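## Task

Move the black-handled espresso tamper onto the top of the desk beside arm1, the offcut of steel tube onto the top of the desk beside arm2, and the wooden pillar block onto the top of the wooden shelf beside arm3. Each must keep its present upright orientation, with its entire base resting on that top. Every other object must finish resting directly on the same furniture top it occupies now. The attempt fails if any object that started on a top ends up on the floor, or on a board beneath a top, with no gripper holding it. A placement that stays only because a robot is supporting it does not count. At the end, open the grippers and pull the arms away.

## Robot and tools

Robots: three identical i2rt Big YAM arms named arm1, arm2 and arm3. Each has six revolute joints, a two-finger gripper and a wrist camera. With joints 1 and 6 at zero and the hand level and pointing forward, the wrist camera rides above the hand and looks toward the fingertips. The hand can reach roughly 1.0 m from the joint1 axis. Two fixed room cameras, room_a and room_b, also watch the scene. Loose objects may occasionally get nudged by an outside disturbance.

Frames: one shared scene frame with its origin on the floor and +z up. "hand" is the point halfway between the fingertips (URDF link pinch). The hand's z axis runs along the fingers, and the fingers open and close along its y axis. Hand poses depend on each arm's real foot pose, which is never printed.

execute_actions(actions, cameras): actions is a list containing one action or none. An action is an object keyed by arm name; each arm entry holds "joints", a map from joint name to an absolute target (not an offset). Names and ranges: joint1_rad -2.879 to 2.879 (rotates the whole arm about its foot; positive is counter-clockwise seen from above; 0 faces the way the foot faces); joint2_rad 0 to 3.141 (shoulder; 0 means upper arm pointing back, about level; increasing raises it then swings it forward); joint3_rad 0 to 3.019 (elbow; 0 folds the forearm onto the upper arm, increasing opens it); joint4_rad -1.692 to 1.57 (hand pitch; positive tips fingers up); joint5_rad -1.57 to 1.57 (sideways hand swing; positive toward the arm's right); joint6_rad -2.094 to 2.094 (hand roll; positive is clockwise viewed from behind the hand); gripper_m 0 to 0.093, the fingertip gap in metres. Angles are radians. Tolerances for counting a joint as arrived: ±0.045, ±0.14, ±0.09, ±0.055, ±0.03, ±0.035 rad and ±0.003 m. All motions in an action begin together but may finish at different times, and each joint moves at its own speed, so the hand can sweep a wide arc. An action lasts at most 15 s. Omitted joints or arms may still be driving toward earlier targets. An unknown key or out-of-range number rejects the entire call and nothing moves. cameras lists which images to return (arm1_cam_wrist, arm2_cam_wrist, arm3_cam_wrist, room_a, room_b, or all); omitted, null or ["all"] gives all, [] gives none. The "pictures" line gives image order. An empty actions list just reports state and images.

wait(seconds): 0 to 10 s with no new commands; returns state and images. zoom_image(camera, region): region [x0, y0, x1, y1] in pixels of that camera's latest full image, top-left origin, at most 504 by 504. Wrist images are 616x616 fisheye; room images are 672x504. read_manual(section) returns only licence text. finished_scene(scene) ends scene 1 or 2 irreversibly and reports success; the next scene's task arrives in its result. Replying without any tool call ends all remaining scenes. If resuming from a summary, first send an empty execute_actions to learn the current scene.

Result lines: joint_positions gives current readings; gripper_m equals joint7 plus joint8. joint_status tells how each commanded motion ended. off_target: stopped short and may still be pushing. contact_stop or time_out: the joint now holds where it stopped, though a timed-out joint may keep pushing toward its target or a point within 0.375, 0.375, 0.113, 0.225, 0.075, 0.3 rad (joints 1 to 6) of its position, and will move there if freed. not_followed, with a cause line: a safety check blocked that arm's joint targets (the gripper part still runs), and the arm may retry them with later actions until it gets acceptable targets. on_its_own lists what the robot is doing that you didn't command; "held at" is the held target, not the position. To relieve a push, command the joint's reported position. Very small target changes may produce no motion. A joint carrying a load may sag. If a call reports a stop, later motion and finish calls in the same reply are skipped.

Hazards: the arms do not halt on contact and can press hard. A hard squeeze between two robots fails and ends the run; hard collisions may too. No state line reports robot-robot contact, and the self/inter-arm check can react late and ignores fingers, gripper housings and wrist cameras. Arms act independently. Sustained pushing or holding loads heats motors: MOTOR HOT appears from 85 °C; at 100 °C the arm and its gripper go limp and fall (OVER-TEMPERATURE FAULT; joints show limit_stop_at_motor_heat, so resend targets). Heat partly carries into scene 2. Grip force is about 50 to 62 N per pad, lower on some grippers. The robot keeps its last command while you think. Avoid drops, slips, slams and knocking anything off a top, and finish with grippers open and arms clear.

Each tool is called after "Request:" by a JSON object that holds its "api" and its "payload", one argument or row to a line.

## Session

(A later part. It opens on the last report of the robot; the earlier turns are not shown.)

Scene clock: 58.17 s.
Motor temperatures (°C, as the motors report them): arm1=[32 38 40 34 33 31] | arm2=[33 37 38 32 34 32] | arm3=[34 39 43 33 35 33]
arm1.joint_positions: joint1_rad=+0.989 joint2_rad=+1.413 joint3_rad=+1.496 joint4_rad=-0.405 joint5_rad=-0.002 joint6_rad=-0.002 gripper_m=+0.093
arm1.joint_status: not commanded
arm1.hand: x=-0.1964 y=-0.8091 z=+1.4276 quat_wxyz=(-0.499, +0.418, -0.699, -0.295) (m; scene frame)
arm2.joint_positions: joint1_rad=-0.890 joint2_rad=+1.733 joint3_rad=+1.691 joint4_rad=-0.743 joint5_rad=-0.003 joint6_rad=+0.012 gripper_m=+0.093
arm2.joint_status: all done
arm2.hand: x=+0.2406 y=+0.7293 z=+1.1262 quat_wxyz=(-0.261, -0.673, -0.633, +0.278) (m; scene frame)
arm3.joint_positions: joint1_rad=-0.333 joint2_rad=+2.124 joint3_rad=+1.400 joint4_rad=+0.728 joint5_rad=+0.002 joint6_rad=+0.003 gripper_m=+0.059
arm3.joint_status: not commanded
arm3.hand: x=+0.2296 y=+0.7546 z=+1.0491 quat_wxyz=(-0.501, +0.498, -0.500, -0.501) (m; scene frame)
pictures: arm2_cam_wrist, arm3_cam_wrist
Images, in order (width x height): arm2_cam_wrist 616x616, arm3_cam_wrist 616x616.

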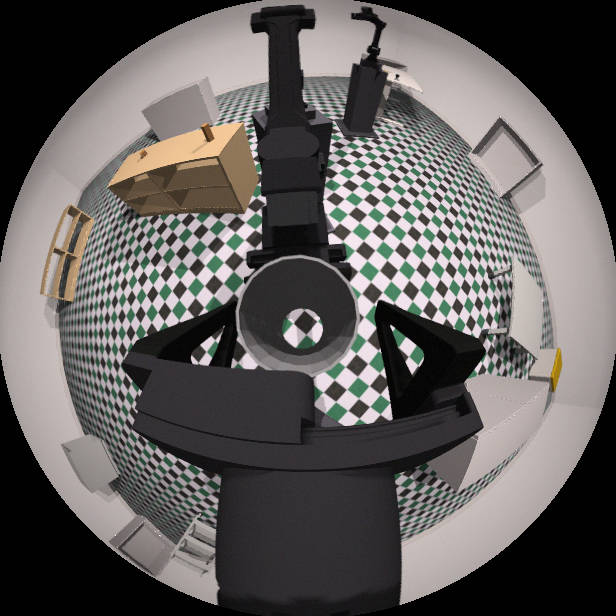

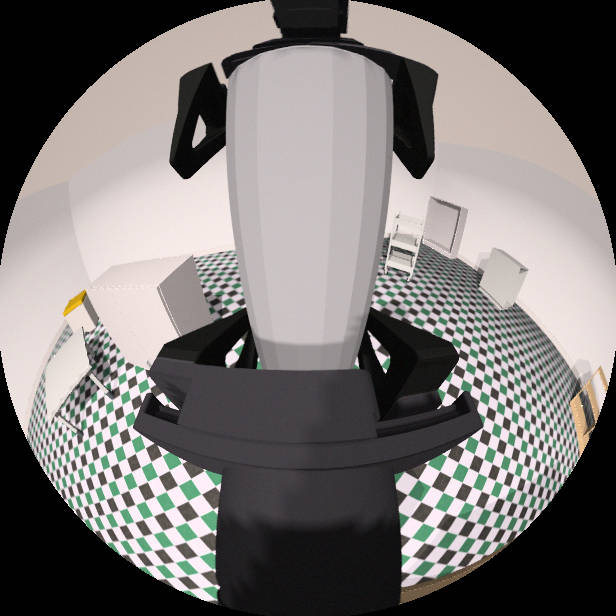

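Request:
{"api": "execute_actions", "payload": {
  "actions": [
    {"arm2":{"joints":{"joint1_rad":-0.872,"joint2_rad":1.77,"joint3_rad":1.745}}}
  ],
  "cameras": []
}}

Request:
{"api": "execute_actions", "payload": {
  "actions": [
    {"arm2":{"joints":{"gripper_m":0.02}}}
  ],
  "cameras": ["arm2_cam_wrist","arm3_cam_wrist"]
}}

Scene clock: 59.07 s.
Motor temperatures (°C, as the motors report them): arm1=[32 38 40 34 33 31] | arm2=[33 37 39 32 34 32] | arm3=[34 39 43 33 35 33]
arm1.joint_positions: joint1_rad=+0.989 joint2_rad=+1.413 joint3_rad=+1.496 joint4_rad=-0.405 joint5_rad=-0.002 joint6_rad=-0.002 gripper_m=+0.093
arm1.joint_status: not commanded
arm1.hand: x=-0.1964 y=-0.8091 z=+1.4276 quat_wxyz=(-0.499, +0.418, -0.699, -0.295) (m; scene frame)
arm2.joint_positions: joint1_rad=-0.881 joint2_rad=+1.756 joint3_rad=+1.691 joint4_rad=-0.743 joint5_rad=-0.003 joint6_rad=+0.012 gripper_m=+0.093
arm2.joint_status: all done
arm2.hand: x=+0.2470 y=+0.7253 z=+1.1106 quat_wxyz=(-0.255, -0.674, -0.639, +0.269) (m; scene frame)
arm3.joint_positions: joint1_rad=-0.333 joint2_rad=+2.124 joint3_rad=+1.400 joint4_rad=+0.728 joint5_rad=+0.002 joint6_rad=+0.003 gripper_m=+0.059
arm3.joint_status: not commanded
arm3.hand: x=+0.2296 y=+0.7546 z=+1.0491 quat_wxyz=(-0.501, +0.498, -0.500, -0.501) (m; scene frame)
pictures: none
No camera images: the call's "cameras" was empty. Leave "cameras" out to get every camera's image.

Scene clock: 59.73 s.
Motor temperatures (°C, as the motors report them): arm1=[32 38 41 34 33 31] | arm2=[33 37 39 32 34 32] | arm3=[34 39 43 33 35 33]
arm1.joint_positions: joint1_rad=+0.989 joint2_rad=+1.413 joint3_rad=+1.496 joint4_rad=-0.405 joint5_rad=-0.002 joint6_rad=-0.002 gripper_m=+0.093
arm1.joint_status: not commanded
arm1.hand: x=-0.1964 y=-0.8091 z=+1.4276 quat_wxyz=(-0.499, +0.418, -0.699, -0.295) (m; scene frame)
arm2.joint_positions: joint1_rad=-0.881 joint2_rad=+1.756 joint3_rad=+1.691 joint4_rad=-0.742 joint5_rad=+0.000 joint6_rad=+0.012 gripper_m=+0.060
arm2.joint_status: gripper_m off_target (ended at +0.060, target +0.020)
arm2.hand: x=+0.2465 y=+0.7253 z=+1.1107 quat_wxyz=(-0.254, -0.674, -0.639, +0.270) (m; scene frame)
arm3.joint_positions: joint1_rad=-0.333 joint2_rad=+2.124 joint3_rad=+1.400 joint4_rad=+0.729 joint5_rad=+0.004 joint6_rad=+0.005 gripper_m=+0.059
arm3.joint_status: not commanded
arm3.hand: x=+0.2298 y=+0.7546 z=+1.0492 quat_wxyz=(-0.500, +0.497, -0.501, -0.502) (m; scene frame)
pictures: arm2_cam_wrist, arm3_cam_wrist
Images, in order (width x height): arm2_cam_wrist 616x616, arm3_cam_wrist 616x616.

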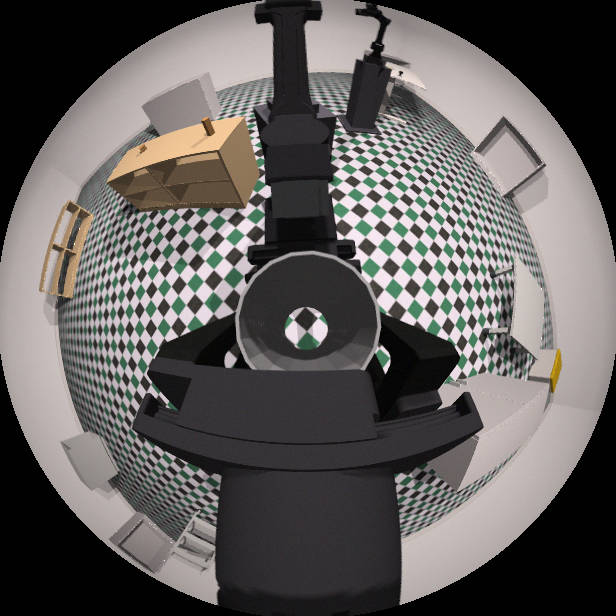

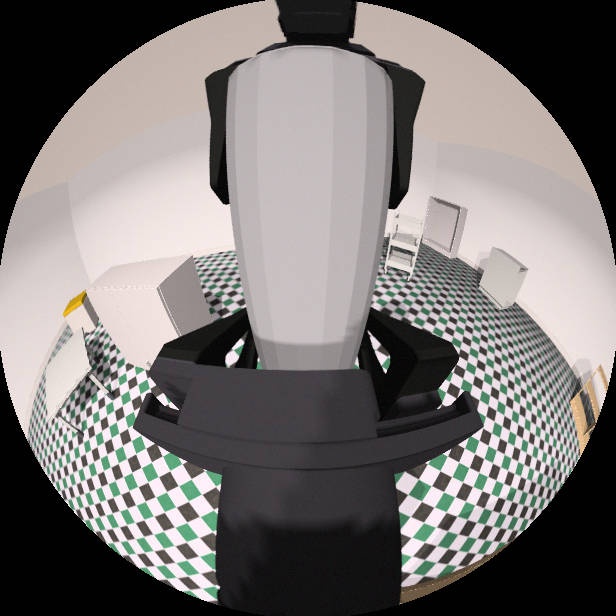

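Request:
{"api": "execute_actions", "payload": {
  "actions": [
    {"arm3":{"joints":{"gripper_m":0.093}},"arm2":{"joints":{"joint2_rad":1.72}}}
  ],
  "cameras": []
}}

Request:
{"api": "execute_actions", "payload": {
  "actions": [
    {"arm3":{"joints":{"joint2_rad":1.72,"joint3_rad":0.72,"joint4_rad":1.0}}}
  ],
  "cameras": []
}}

Request:
{"api": "execute_actions", "payload": {
  "actions": [
    {"arm2":{"joints":{"joint1_rad":2.1}}}
  ],
  "cameras": []
}}

Request:
{"api": "execute_actions", "payload": {
  "actions": [
    {"arm2":{"joints":{"joint2_rad":1.70,"joint3_rad":1.23,"joint4_rad":-0.25}}}
  ],
  "cameras": ["room_a"]
}}

Request:
{"api": "zoom_image", "payload": {
  "camera": "room_a",
  "region": [560,290,672,410]
}}

Scene clock: 60.67 s.
Motor temperatures (°C, as the motors report them): arm1=[32 38 41 34 33 31] | arm2=[33 37 39 32 34 32] | arm3=[34 40 43 33 35 33]
arm1.joint_positions: joint1_rad=+0.989 joint2_rad=+1.413 joint3_rad=+1.496 joint4_rad=-0.405 joint5_rad=-0.002 joint6_rad=-0.002 gripper_m=+0.093
arm1.joint_status: not commanded
arm1.hand: x=-0.1964 y=-0.8091 z=+1.4276 quat_wxyz=(-0.499, +0.418, -0.699, -0.295) (m; scene frame)
arm2.joint_positions: joint1_rad=-0.880 joint2_rad=+1.753 joint3_rad=+1.691 joint4_rad=-0.742 joint5_rad=+0.000 joint6_rad=+0.012 gripper_m=+0.060
arm2.joint_status: all done
arm2.hand: x=+0.2468 y=+0.7258 z=+1.1131 quat_wxyz=(-0.255, -0.673, -0.639, +0.271) (m; scene frame)
arm3.joint_positions: joint1_rad=-0.333 joint2_rad=+2.116 joint3_rad=+1.400 joint4_rad=+0.745 joint5_rad=+0.004 joint6_rad=+0.005 gripper_m=+0.093
arm3.joint_status: all done
arm3.hand: x=+0.2298 y=+0.7543 z=+1.0595 quat_wxyz=(-0.506, +0.491, -0.495, -0.508) (m; scene frame)
pictures: none
No camera images: the call's "cameras" was empty. Leave "cameras" out to get every camera's image.

Scene clock: 62.20 s.
Motor temperatures (°C, as the motors report them): arm1=[32 38 41 34 33 31] | arm2=[33 37 40 32 34 32] | arm3=[34 40 43 33 35 33]
arm1.joint_positions: joint1_rad=+0.989 joint2_rad=+1.413 joint3_rad=+1.496 joint4_rad=-0.405 joint5_rad=-0.002 joint6_rad=-0.002 gripper_m=+0.093
arm1.joint_status: not commanded
arm1.hand: x=-0.1964 y=-0.8091 z=+1.4276 quat_wxyz=(-0.499, +0.418, -0.699, -0.295) (m; scene frame)
arm2.joint_positions: joint1_rad=-0.880 joint2_rad=+1.753 joint3_rad=+1.691 joint4_rad=-0.742 joint5_rad=+0.000 joint6_rad=+0.012 gripper_m=+0.060
arm2.joint_status: not commanded
arm2.hand: x=+0.2468 y=+0.7258 z=+1.1131 quat_wxyz=(-0.255, -0.673, -0.639, +0.271) (m; scene frame)
arm3.joint_positions: joint1_rad=-0.333 joint2_rad=+1.708 joint3_rad=+0.722 joint4_rad=+0.999 joint5_rad=+0.004 joint6_rad=+0.005 gripper_m=+0.093
arm3.joint_status: all done
arm3.hand: x=+0.2299 y=+0.5416 z=+1.0655 quat_wxyz=(-0.503, +0.495, -0.499, -0.504) (m; scene frame)
pictures: none
No camera images: the call's "cameras" was empty. Leave "cameras" out to get every camera's image.

Scene clock: 65.00 s.
Motor temperatures (°C, as the motors report them): arm1=[32 38 41 34 33 31] | arm2=[34 38 40 32 34 32] | arm3=[34 39 42 33 35 33]
arm1.joint_positions: joint1_rad=+0.989 joint2_rad=+1.413 joint3_rad=+1.496 joint4_rad=-0.405 joint5_rad=-0.002 joint6_rad=-0.002 gripper_m=+0.093
arm1.joint_status: not commanded
arm1.hand: x=-0.1964 y=-0.8091 z=+1.4276 quat_wxyz=(-0.499, +0.418, -0.699, -0.295) (m; scene frame)
arm2.joint_positions: joint1_rad=+2.100 joint2_rad=+1.762 joint3_rad=+1.691 joint4_rad=-0.742 joint5_rad=-0.001 joint6_rad=+0.010 gripper_m=+0.060
arm2.joint_status: all done
arm2.hand: x=+0.4244 y=+2.1294 z=+1.1095 quat_wxyz=(-0.282, +0.581, -0.725, -0.239) (m; scene frame)
arm3.joint_positions: joint1_rad=-0.333 joint2_rad=+1.708 joint3_rad=+0.722 joint4_rad=+0.999 joint5_rad=+0.004 joint6_rad=+0.005 gripper_m=+0.093
arm3.joint_status: not commanded
arm3.hand: x=+0.2299 y=+0.5416 z=+1.0655 quat_wxyz=(-0.503, +0.495, -0.499, -0.504) (m; scene frame)
pictures: none
No camera images: the call's "cameras" was empty. Leave "cameras" out to get every camera's image.

Scene clock: 66.40 s.
Motor temperatures (°C, as the motors report them): arm1=[32 38 41 34 33 31] | arm2=[34 38 40 32 34 32] | arm3=[34 39 42 33 35 33]
arm1.joint_positions: joint1_rad=+0.989 joint2_rad=+1.413 joint3_rad=+1.496 joint4_rad=-0.405 joint5_rad=-0.002 joint6_rad=-0.002 gripper_m=+0.093
arm1.joint_status: not commanded
arm1.hand: x=-0.1964 y=-0.8091 z=+1.4276 quat_wxyz=(-0.499, +0.418, -0.699, -0.295) (m; scene frame)
arm2.joint_positions: joint1_rad=+2.100 joint2_rad=+1.736 joint3_rad=+1.205 joint4_rad=-0.284 joint5_rad=-0.001 joint6_rad=+0.010 gripper_m=+0.060
arm2.joint_status: all done
arm2.hand: x=+0.4102 y=+2.0701 z=+0.9470 quat_wxyz=(-0.282, +0.581, -0.725, -0.239) (m; scene frame)
arm3.joint_positions: joint1_rad=-0.333 joint2_rad=+1.708 joint3_rad=+0.722 joint4_rad=+0.999 joint5_rad=+0.004 joint6_rad=+0.005 gripper_m=+0.093
arm3.joint_status: not commanded
arm3.hand: x=+0.2299 y=+0.5416 z=+1.0655 quat_wxyz=(-0.503, +0.495, -0.499, -0.504) (m; scene frame)
pictures: room_a
Images, in order (width x height): room_a 672x504.

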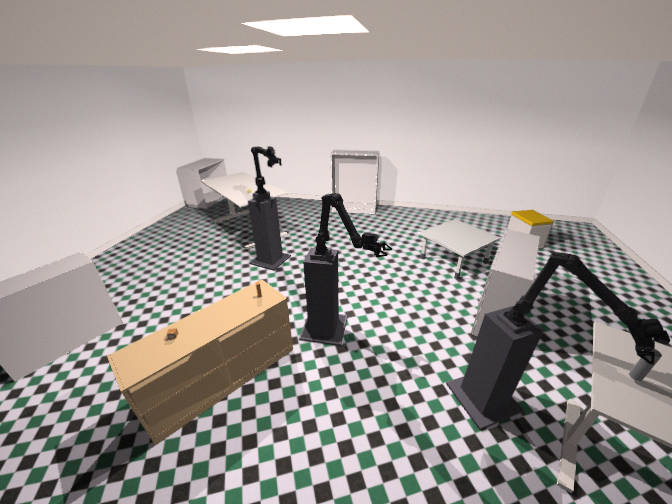

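Region (560, 290, 672, 410) of room_a's 672x504 image, scaled by 4.200, with more detail than that image has; it fills the left 470 columns of this view, and the rest is white.

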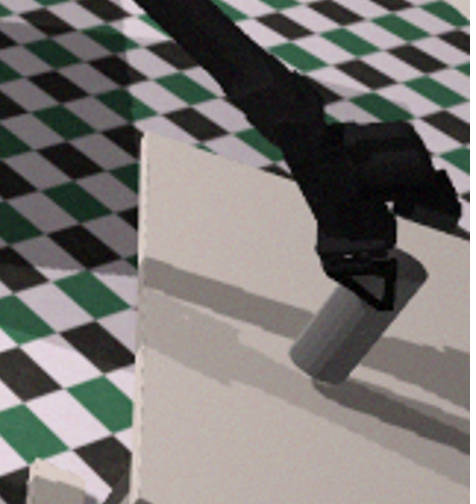

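Request:
{"api": "execute_actions", "payload": {
  "actions": [
    {"arm2":{"joints":{"joint2_rad":1.78,"joint4_rad":-0.19}}}
  ],
  "cameras": []
}}

Request:
{"api": "execute_actions", "payload": {
  "actions": [
    {"arm2":{"joints":{"joint2_rad":1.82,"joint4_rad":-0.16}}}
  ],
  "cameras": ["arm2_cam_wrist"]
}}

Scene clock: 67.30 s.
Motor temperatures (°C, as the motors report them): arm1=[32 38 41 34 33 31] | arm2=[34 38 40 32 34 32] | arm3=[34 39 42 33 35 33]
arm1.joint_positions: joint1_rad=+0.989 joint2_rad=+1.413 joint3_rad=+1.496 joint4_rad=-0.405 joint5_rad=-0.002 joint6_rad=-0.002 gripper_m=+0.093
arm1.joint_status: not commanded
arm1.hand: x=-0.1964 y=-0.8091 z=+1.4276 quat_wxyz=(-0.499, +0.418, -0.699, -0.295) (m; scene frame)
arm2.joint_positions: joint1_rad=+2.101 joint2_rad=+1.794 joint3_rad=+1.205 joint4_rad=-0.214 joint5_rad=-0.002 joint6_rad=+0.009 gripper_m=+0.060
arm2.joint_status: all done
arm2.hand: x=+0.4117 y=+2.0813 z=+0.9224 quat_wxyz=(-0.287, +0.580, -0.723, -0.243) (m; scene frame)
arm3.joint_positions: joint1_rad=-0.333 joint2_rad=+1.708 joint3_rad=+0.722 joint4_rad=+0.999 joint5_rad=+0.004 joint6_rad=+0.005 gripper_m=+0.093
arm3.joint_status: not commanded
arm3.hand: x=+0.2299 y=+0.5416 z=+1.0655 quat_wxyz=(-0.503, +0.495, -0.499, -0.504) (m; scene frame)
pictures: none
No camera images: the call's "cameras" was empty. Leave "cameras" out to get every camera's image.

Scene clock: 67.90 s.
Motor temperatures (°C, as the motors report them): arm1=[32 38 41 34 33 31] | arm2=[34 38 40 32 34 32] | arm3=[34 39 42 33 35 33]
arm1.joint_positions: joint1_rad=+0.989 joint2_rad=+1.413 joint3_rad=+1.496 joint4_rad=-0.405 joint5_rad=-0.002 joint6_rad=-0.002 gripper_m=+0.093
arm1.joint_status: not commanded
arm1.hand: x=-0.1964 y=-0.8091 z=+1.4276 quat_wxyz=(-0.499, +0.418, -0.699, -0.295) (m; scene frame)
arm2.joint_positions: joint1_rad=+2.101 joint2_rad=+1.803 joint3_rad=+1.205 joint4_rad=-0.185 joint5_rad=-0.001 joint6_rad=+0.008 gripper_m=+0.060
arm2.joint_status: all done
arm2.hand: x=+0.4128 y=+2.0858 z=+0.9217 quat_wxyz=(-0.294, +0.578, -0.720, -0.248) (m; scene frame)
arm3.joint_positions: joint1_rad=-0.333 joint2_rad=+1.708 joint3_rad=+0.722 joint4_rad=+0.999 joint5_rad=+0.004 joint6_rad=+0.005 gripper_m=+0.093
arm3.joint_status: not commanded
arm3.hand: x=+0.2299 y=+0.5416 z=+1.0655 quat_wxyz=(-0.503, +0.495, -0.499, -0.504) (m; scene frame)
pictures: arm2_cam_wrist
Images, in order (width x height): arm2_cam_wrist 616x616.

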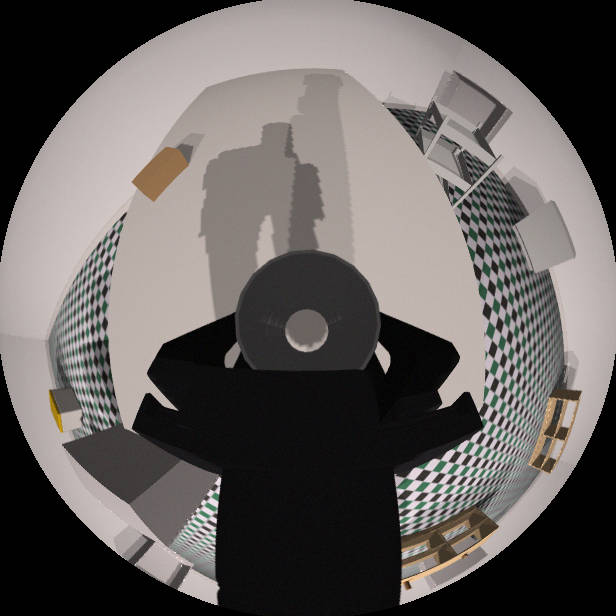

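Request:
{"api": "execute_actions", "payload": {
  "actions": [
    {"arm2":{"joints":{"joint2_rad":1.80,"joint4_rad":-0.19,"gripper_m":0.093}}}
  ],
  "cameras": []
}}

Request:
{"api": "execute_actions", "payload": {
  "actions": [
    {"arm2":{"joints":{"joint2_rad":1.45,"joint4_rad":-0.45}}}
  ]
}}

Scene clock: 68.67 s.
Motor temperatures (°C, as the motors report them): arm1=[32 38 41 34 33 31] | arm2=[34 38 40 32 34 32] | arm3=[34 39 42 33 35 33]
arm1.joint_positions: joint1_rad=+0.989 joint2_rad=+1.413 joint3_rad=+1.496 joint4_rad=-0.405 joint5_rad=-0.002 joint6_rad=-0.002 gripper_m=+0.093
arm1.joint_status: not commanded
arm1.hand: x=-0.1964 y=-0.8091 z=+1.4276 quat_wxyz=(-0.499, +0.418, -0.699, -0.295) (m; scene frame)
arm2.joint_positions: joint1_rad=+2.101 joint2_rad=+1.803 joint3_rad=+1.205 joint4_rad=-0.186 joint5_rad=-0.001 joint6_rad=+0.008 gripper_m=+0.093
arm2.joint_status: all done
arm2.hand: x=+0.4128 y=+2.0857 z=+0.9216 quat_wxyz=(-0.294, +0.578, -0.720, -0.248) (m; scene frame)
arm3.joint_positions: joint1_rad=-0.333 joint2_rad=+1.708 joint3_rad=+0.722 joint4_rad=+0.999 joint5_rad=+0.004 joint6_rad=+0.005 gripper_m=+0.093
arm3.joint_status: not commanded
arm3.hand: x=+0.2299 y=+0.5416 z=+1.0655 quat_wxyz=(-0.503, +0.495, -0.499, -0.504) (m; scene frame)
pictures: none
No camera images: the call's "cameras" was empty. Leave "cameras" out to get every camera's image.

Scene clock: 70.00 s.
Motor temperatures (°C, as the motors report them): arm1=[32 38 41 34 33 31] | arm2=[34 38 40 32 34 32] | arm3=[34 39 42 33 35 33]
arm1.joint_positions: joint1_rad=+0.989 joint2_rad=+1.413 joint3_rad=+1.496 joint4_rad=-0.405 joint5_rad=-0.002 joint6_rad=-0.002 gripper_m=+0.093
arm1.joint_status: not commanded
arm1.hand: x=-0.1964 y=-0.8091 z=+1.4276 quat_wxyz=(-0.499, +0.418, -0.699, -0.295) (m; scene frame)
arm2.joint_positions: joint1_rad=+2.101 joint2_rad=+1.446 joint3_rad=+1.205 joint4_rad=-0.442 joint5_rad=-0.001 joint6_rad=+0.008 gripper_m=+0.093
arm2.joint_status: all done
arm2.hand: x=+0.4021 y=+2.0252 z=+1.0947 quat_wxyz=(-0.329, +0.565, -0.704, -0.277) (m; scene frame)
arm3.joint_positions: joint1_rad=-0.333 joint2_rad=+1.708 joint3_rad=+0.722 joint4_rad=+0.999 joint5_rad=+0.004 joint6_rad=+0.005 gripper_m=+0.093
arm3.joint_status: not commanded
arm3.hand: x=+0.2299 y=+0.5416 z=+1.0655 quat_wxyz=(-0.503, +0.495, -0.499, -0.504) (m; scene frame)
pictures: arm1_cam_wrist, arm2_cam_wrist, arm3_cam_wrist, room_a, room_b
Images, in order (width x height): arm1_cam_wrist 616x616, arm2_cam_wrist 616x616, arm3_cam_wrist 616x616, room_a 672x504, room_b 672x504.

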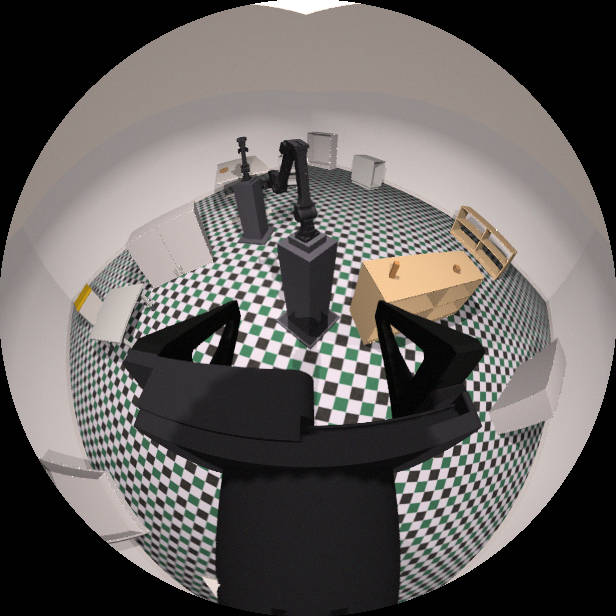

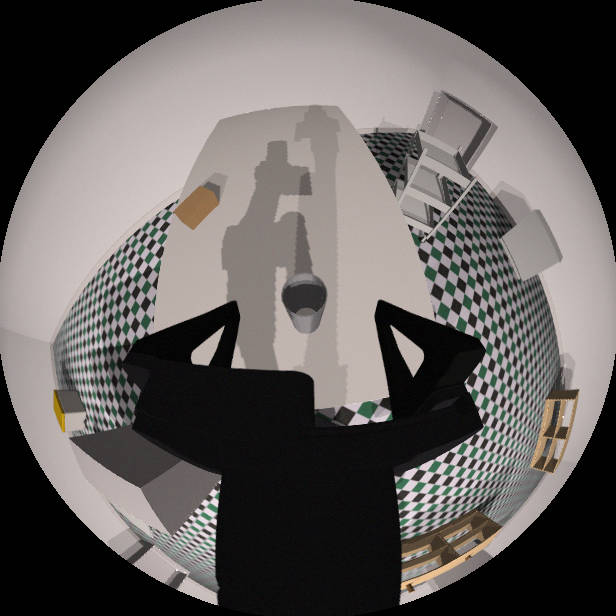

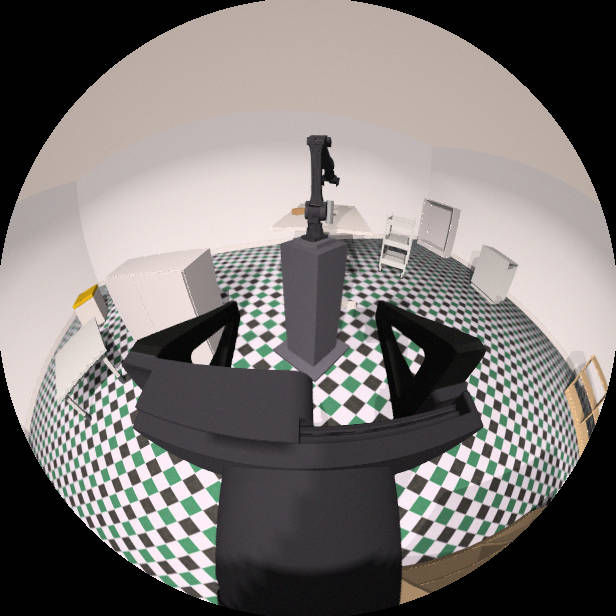

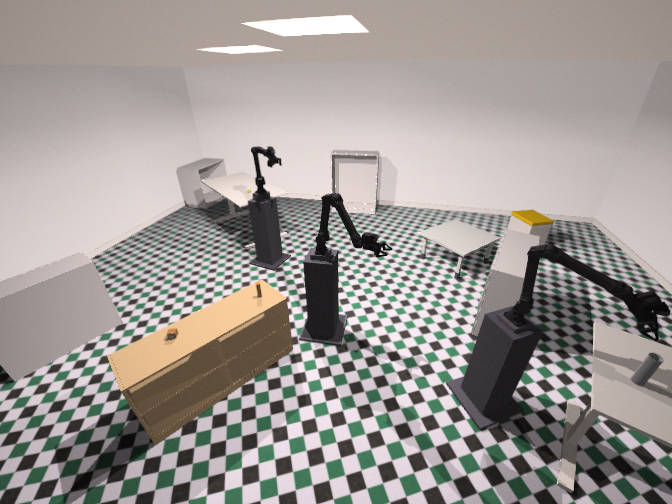

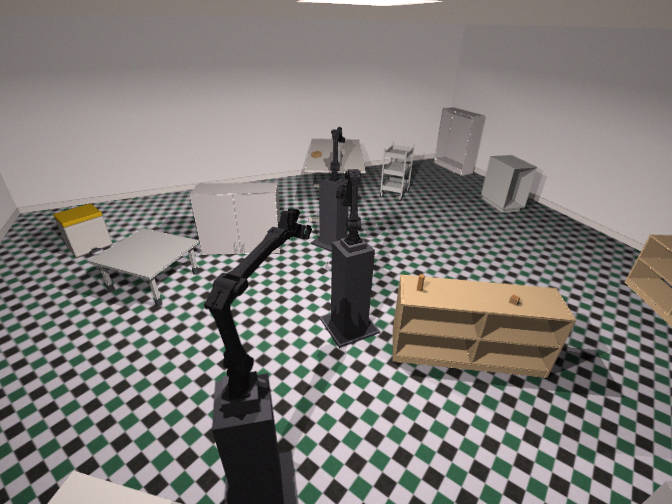

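Request:
{"api": "finished_scene", "payload": {
  "scene": 2
}}

The scene is finished: the task was done.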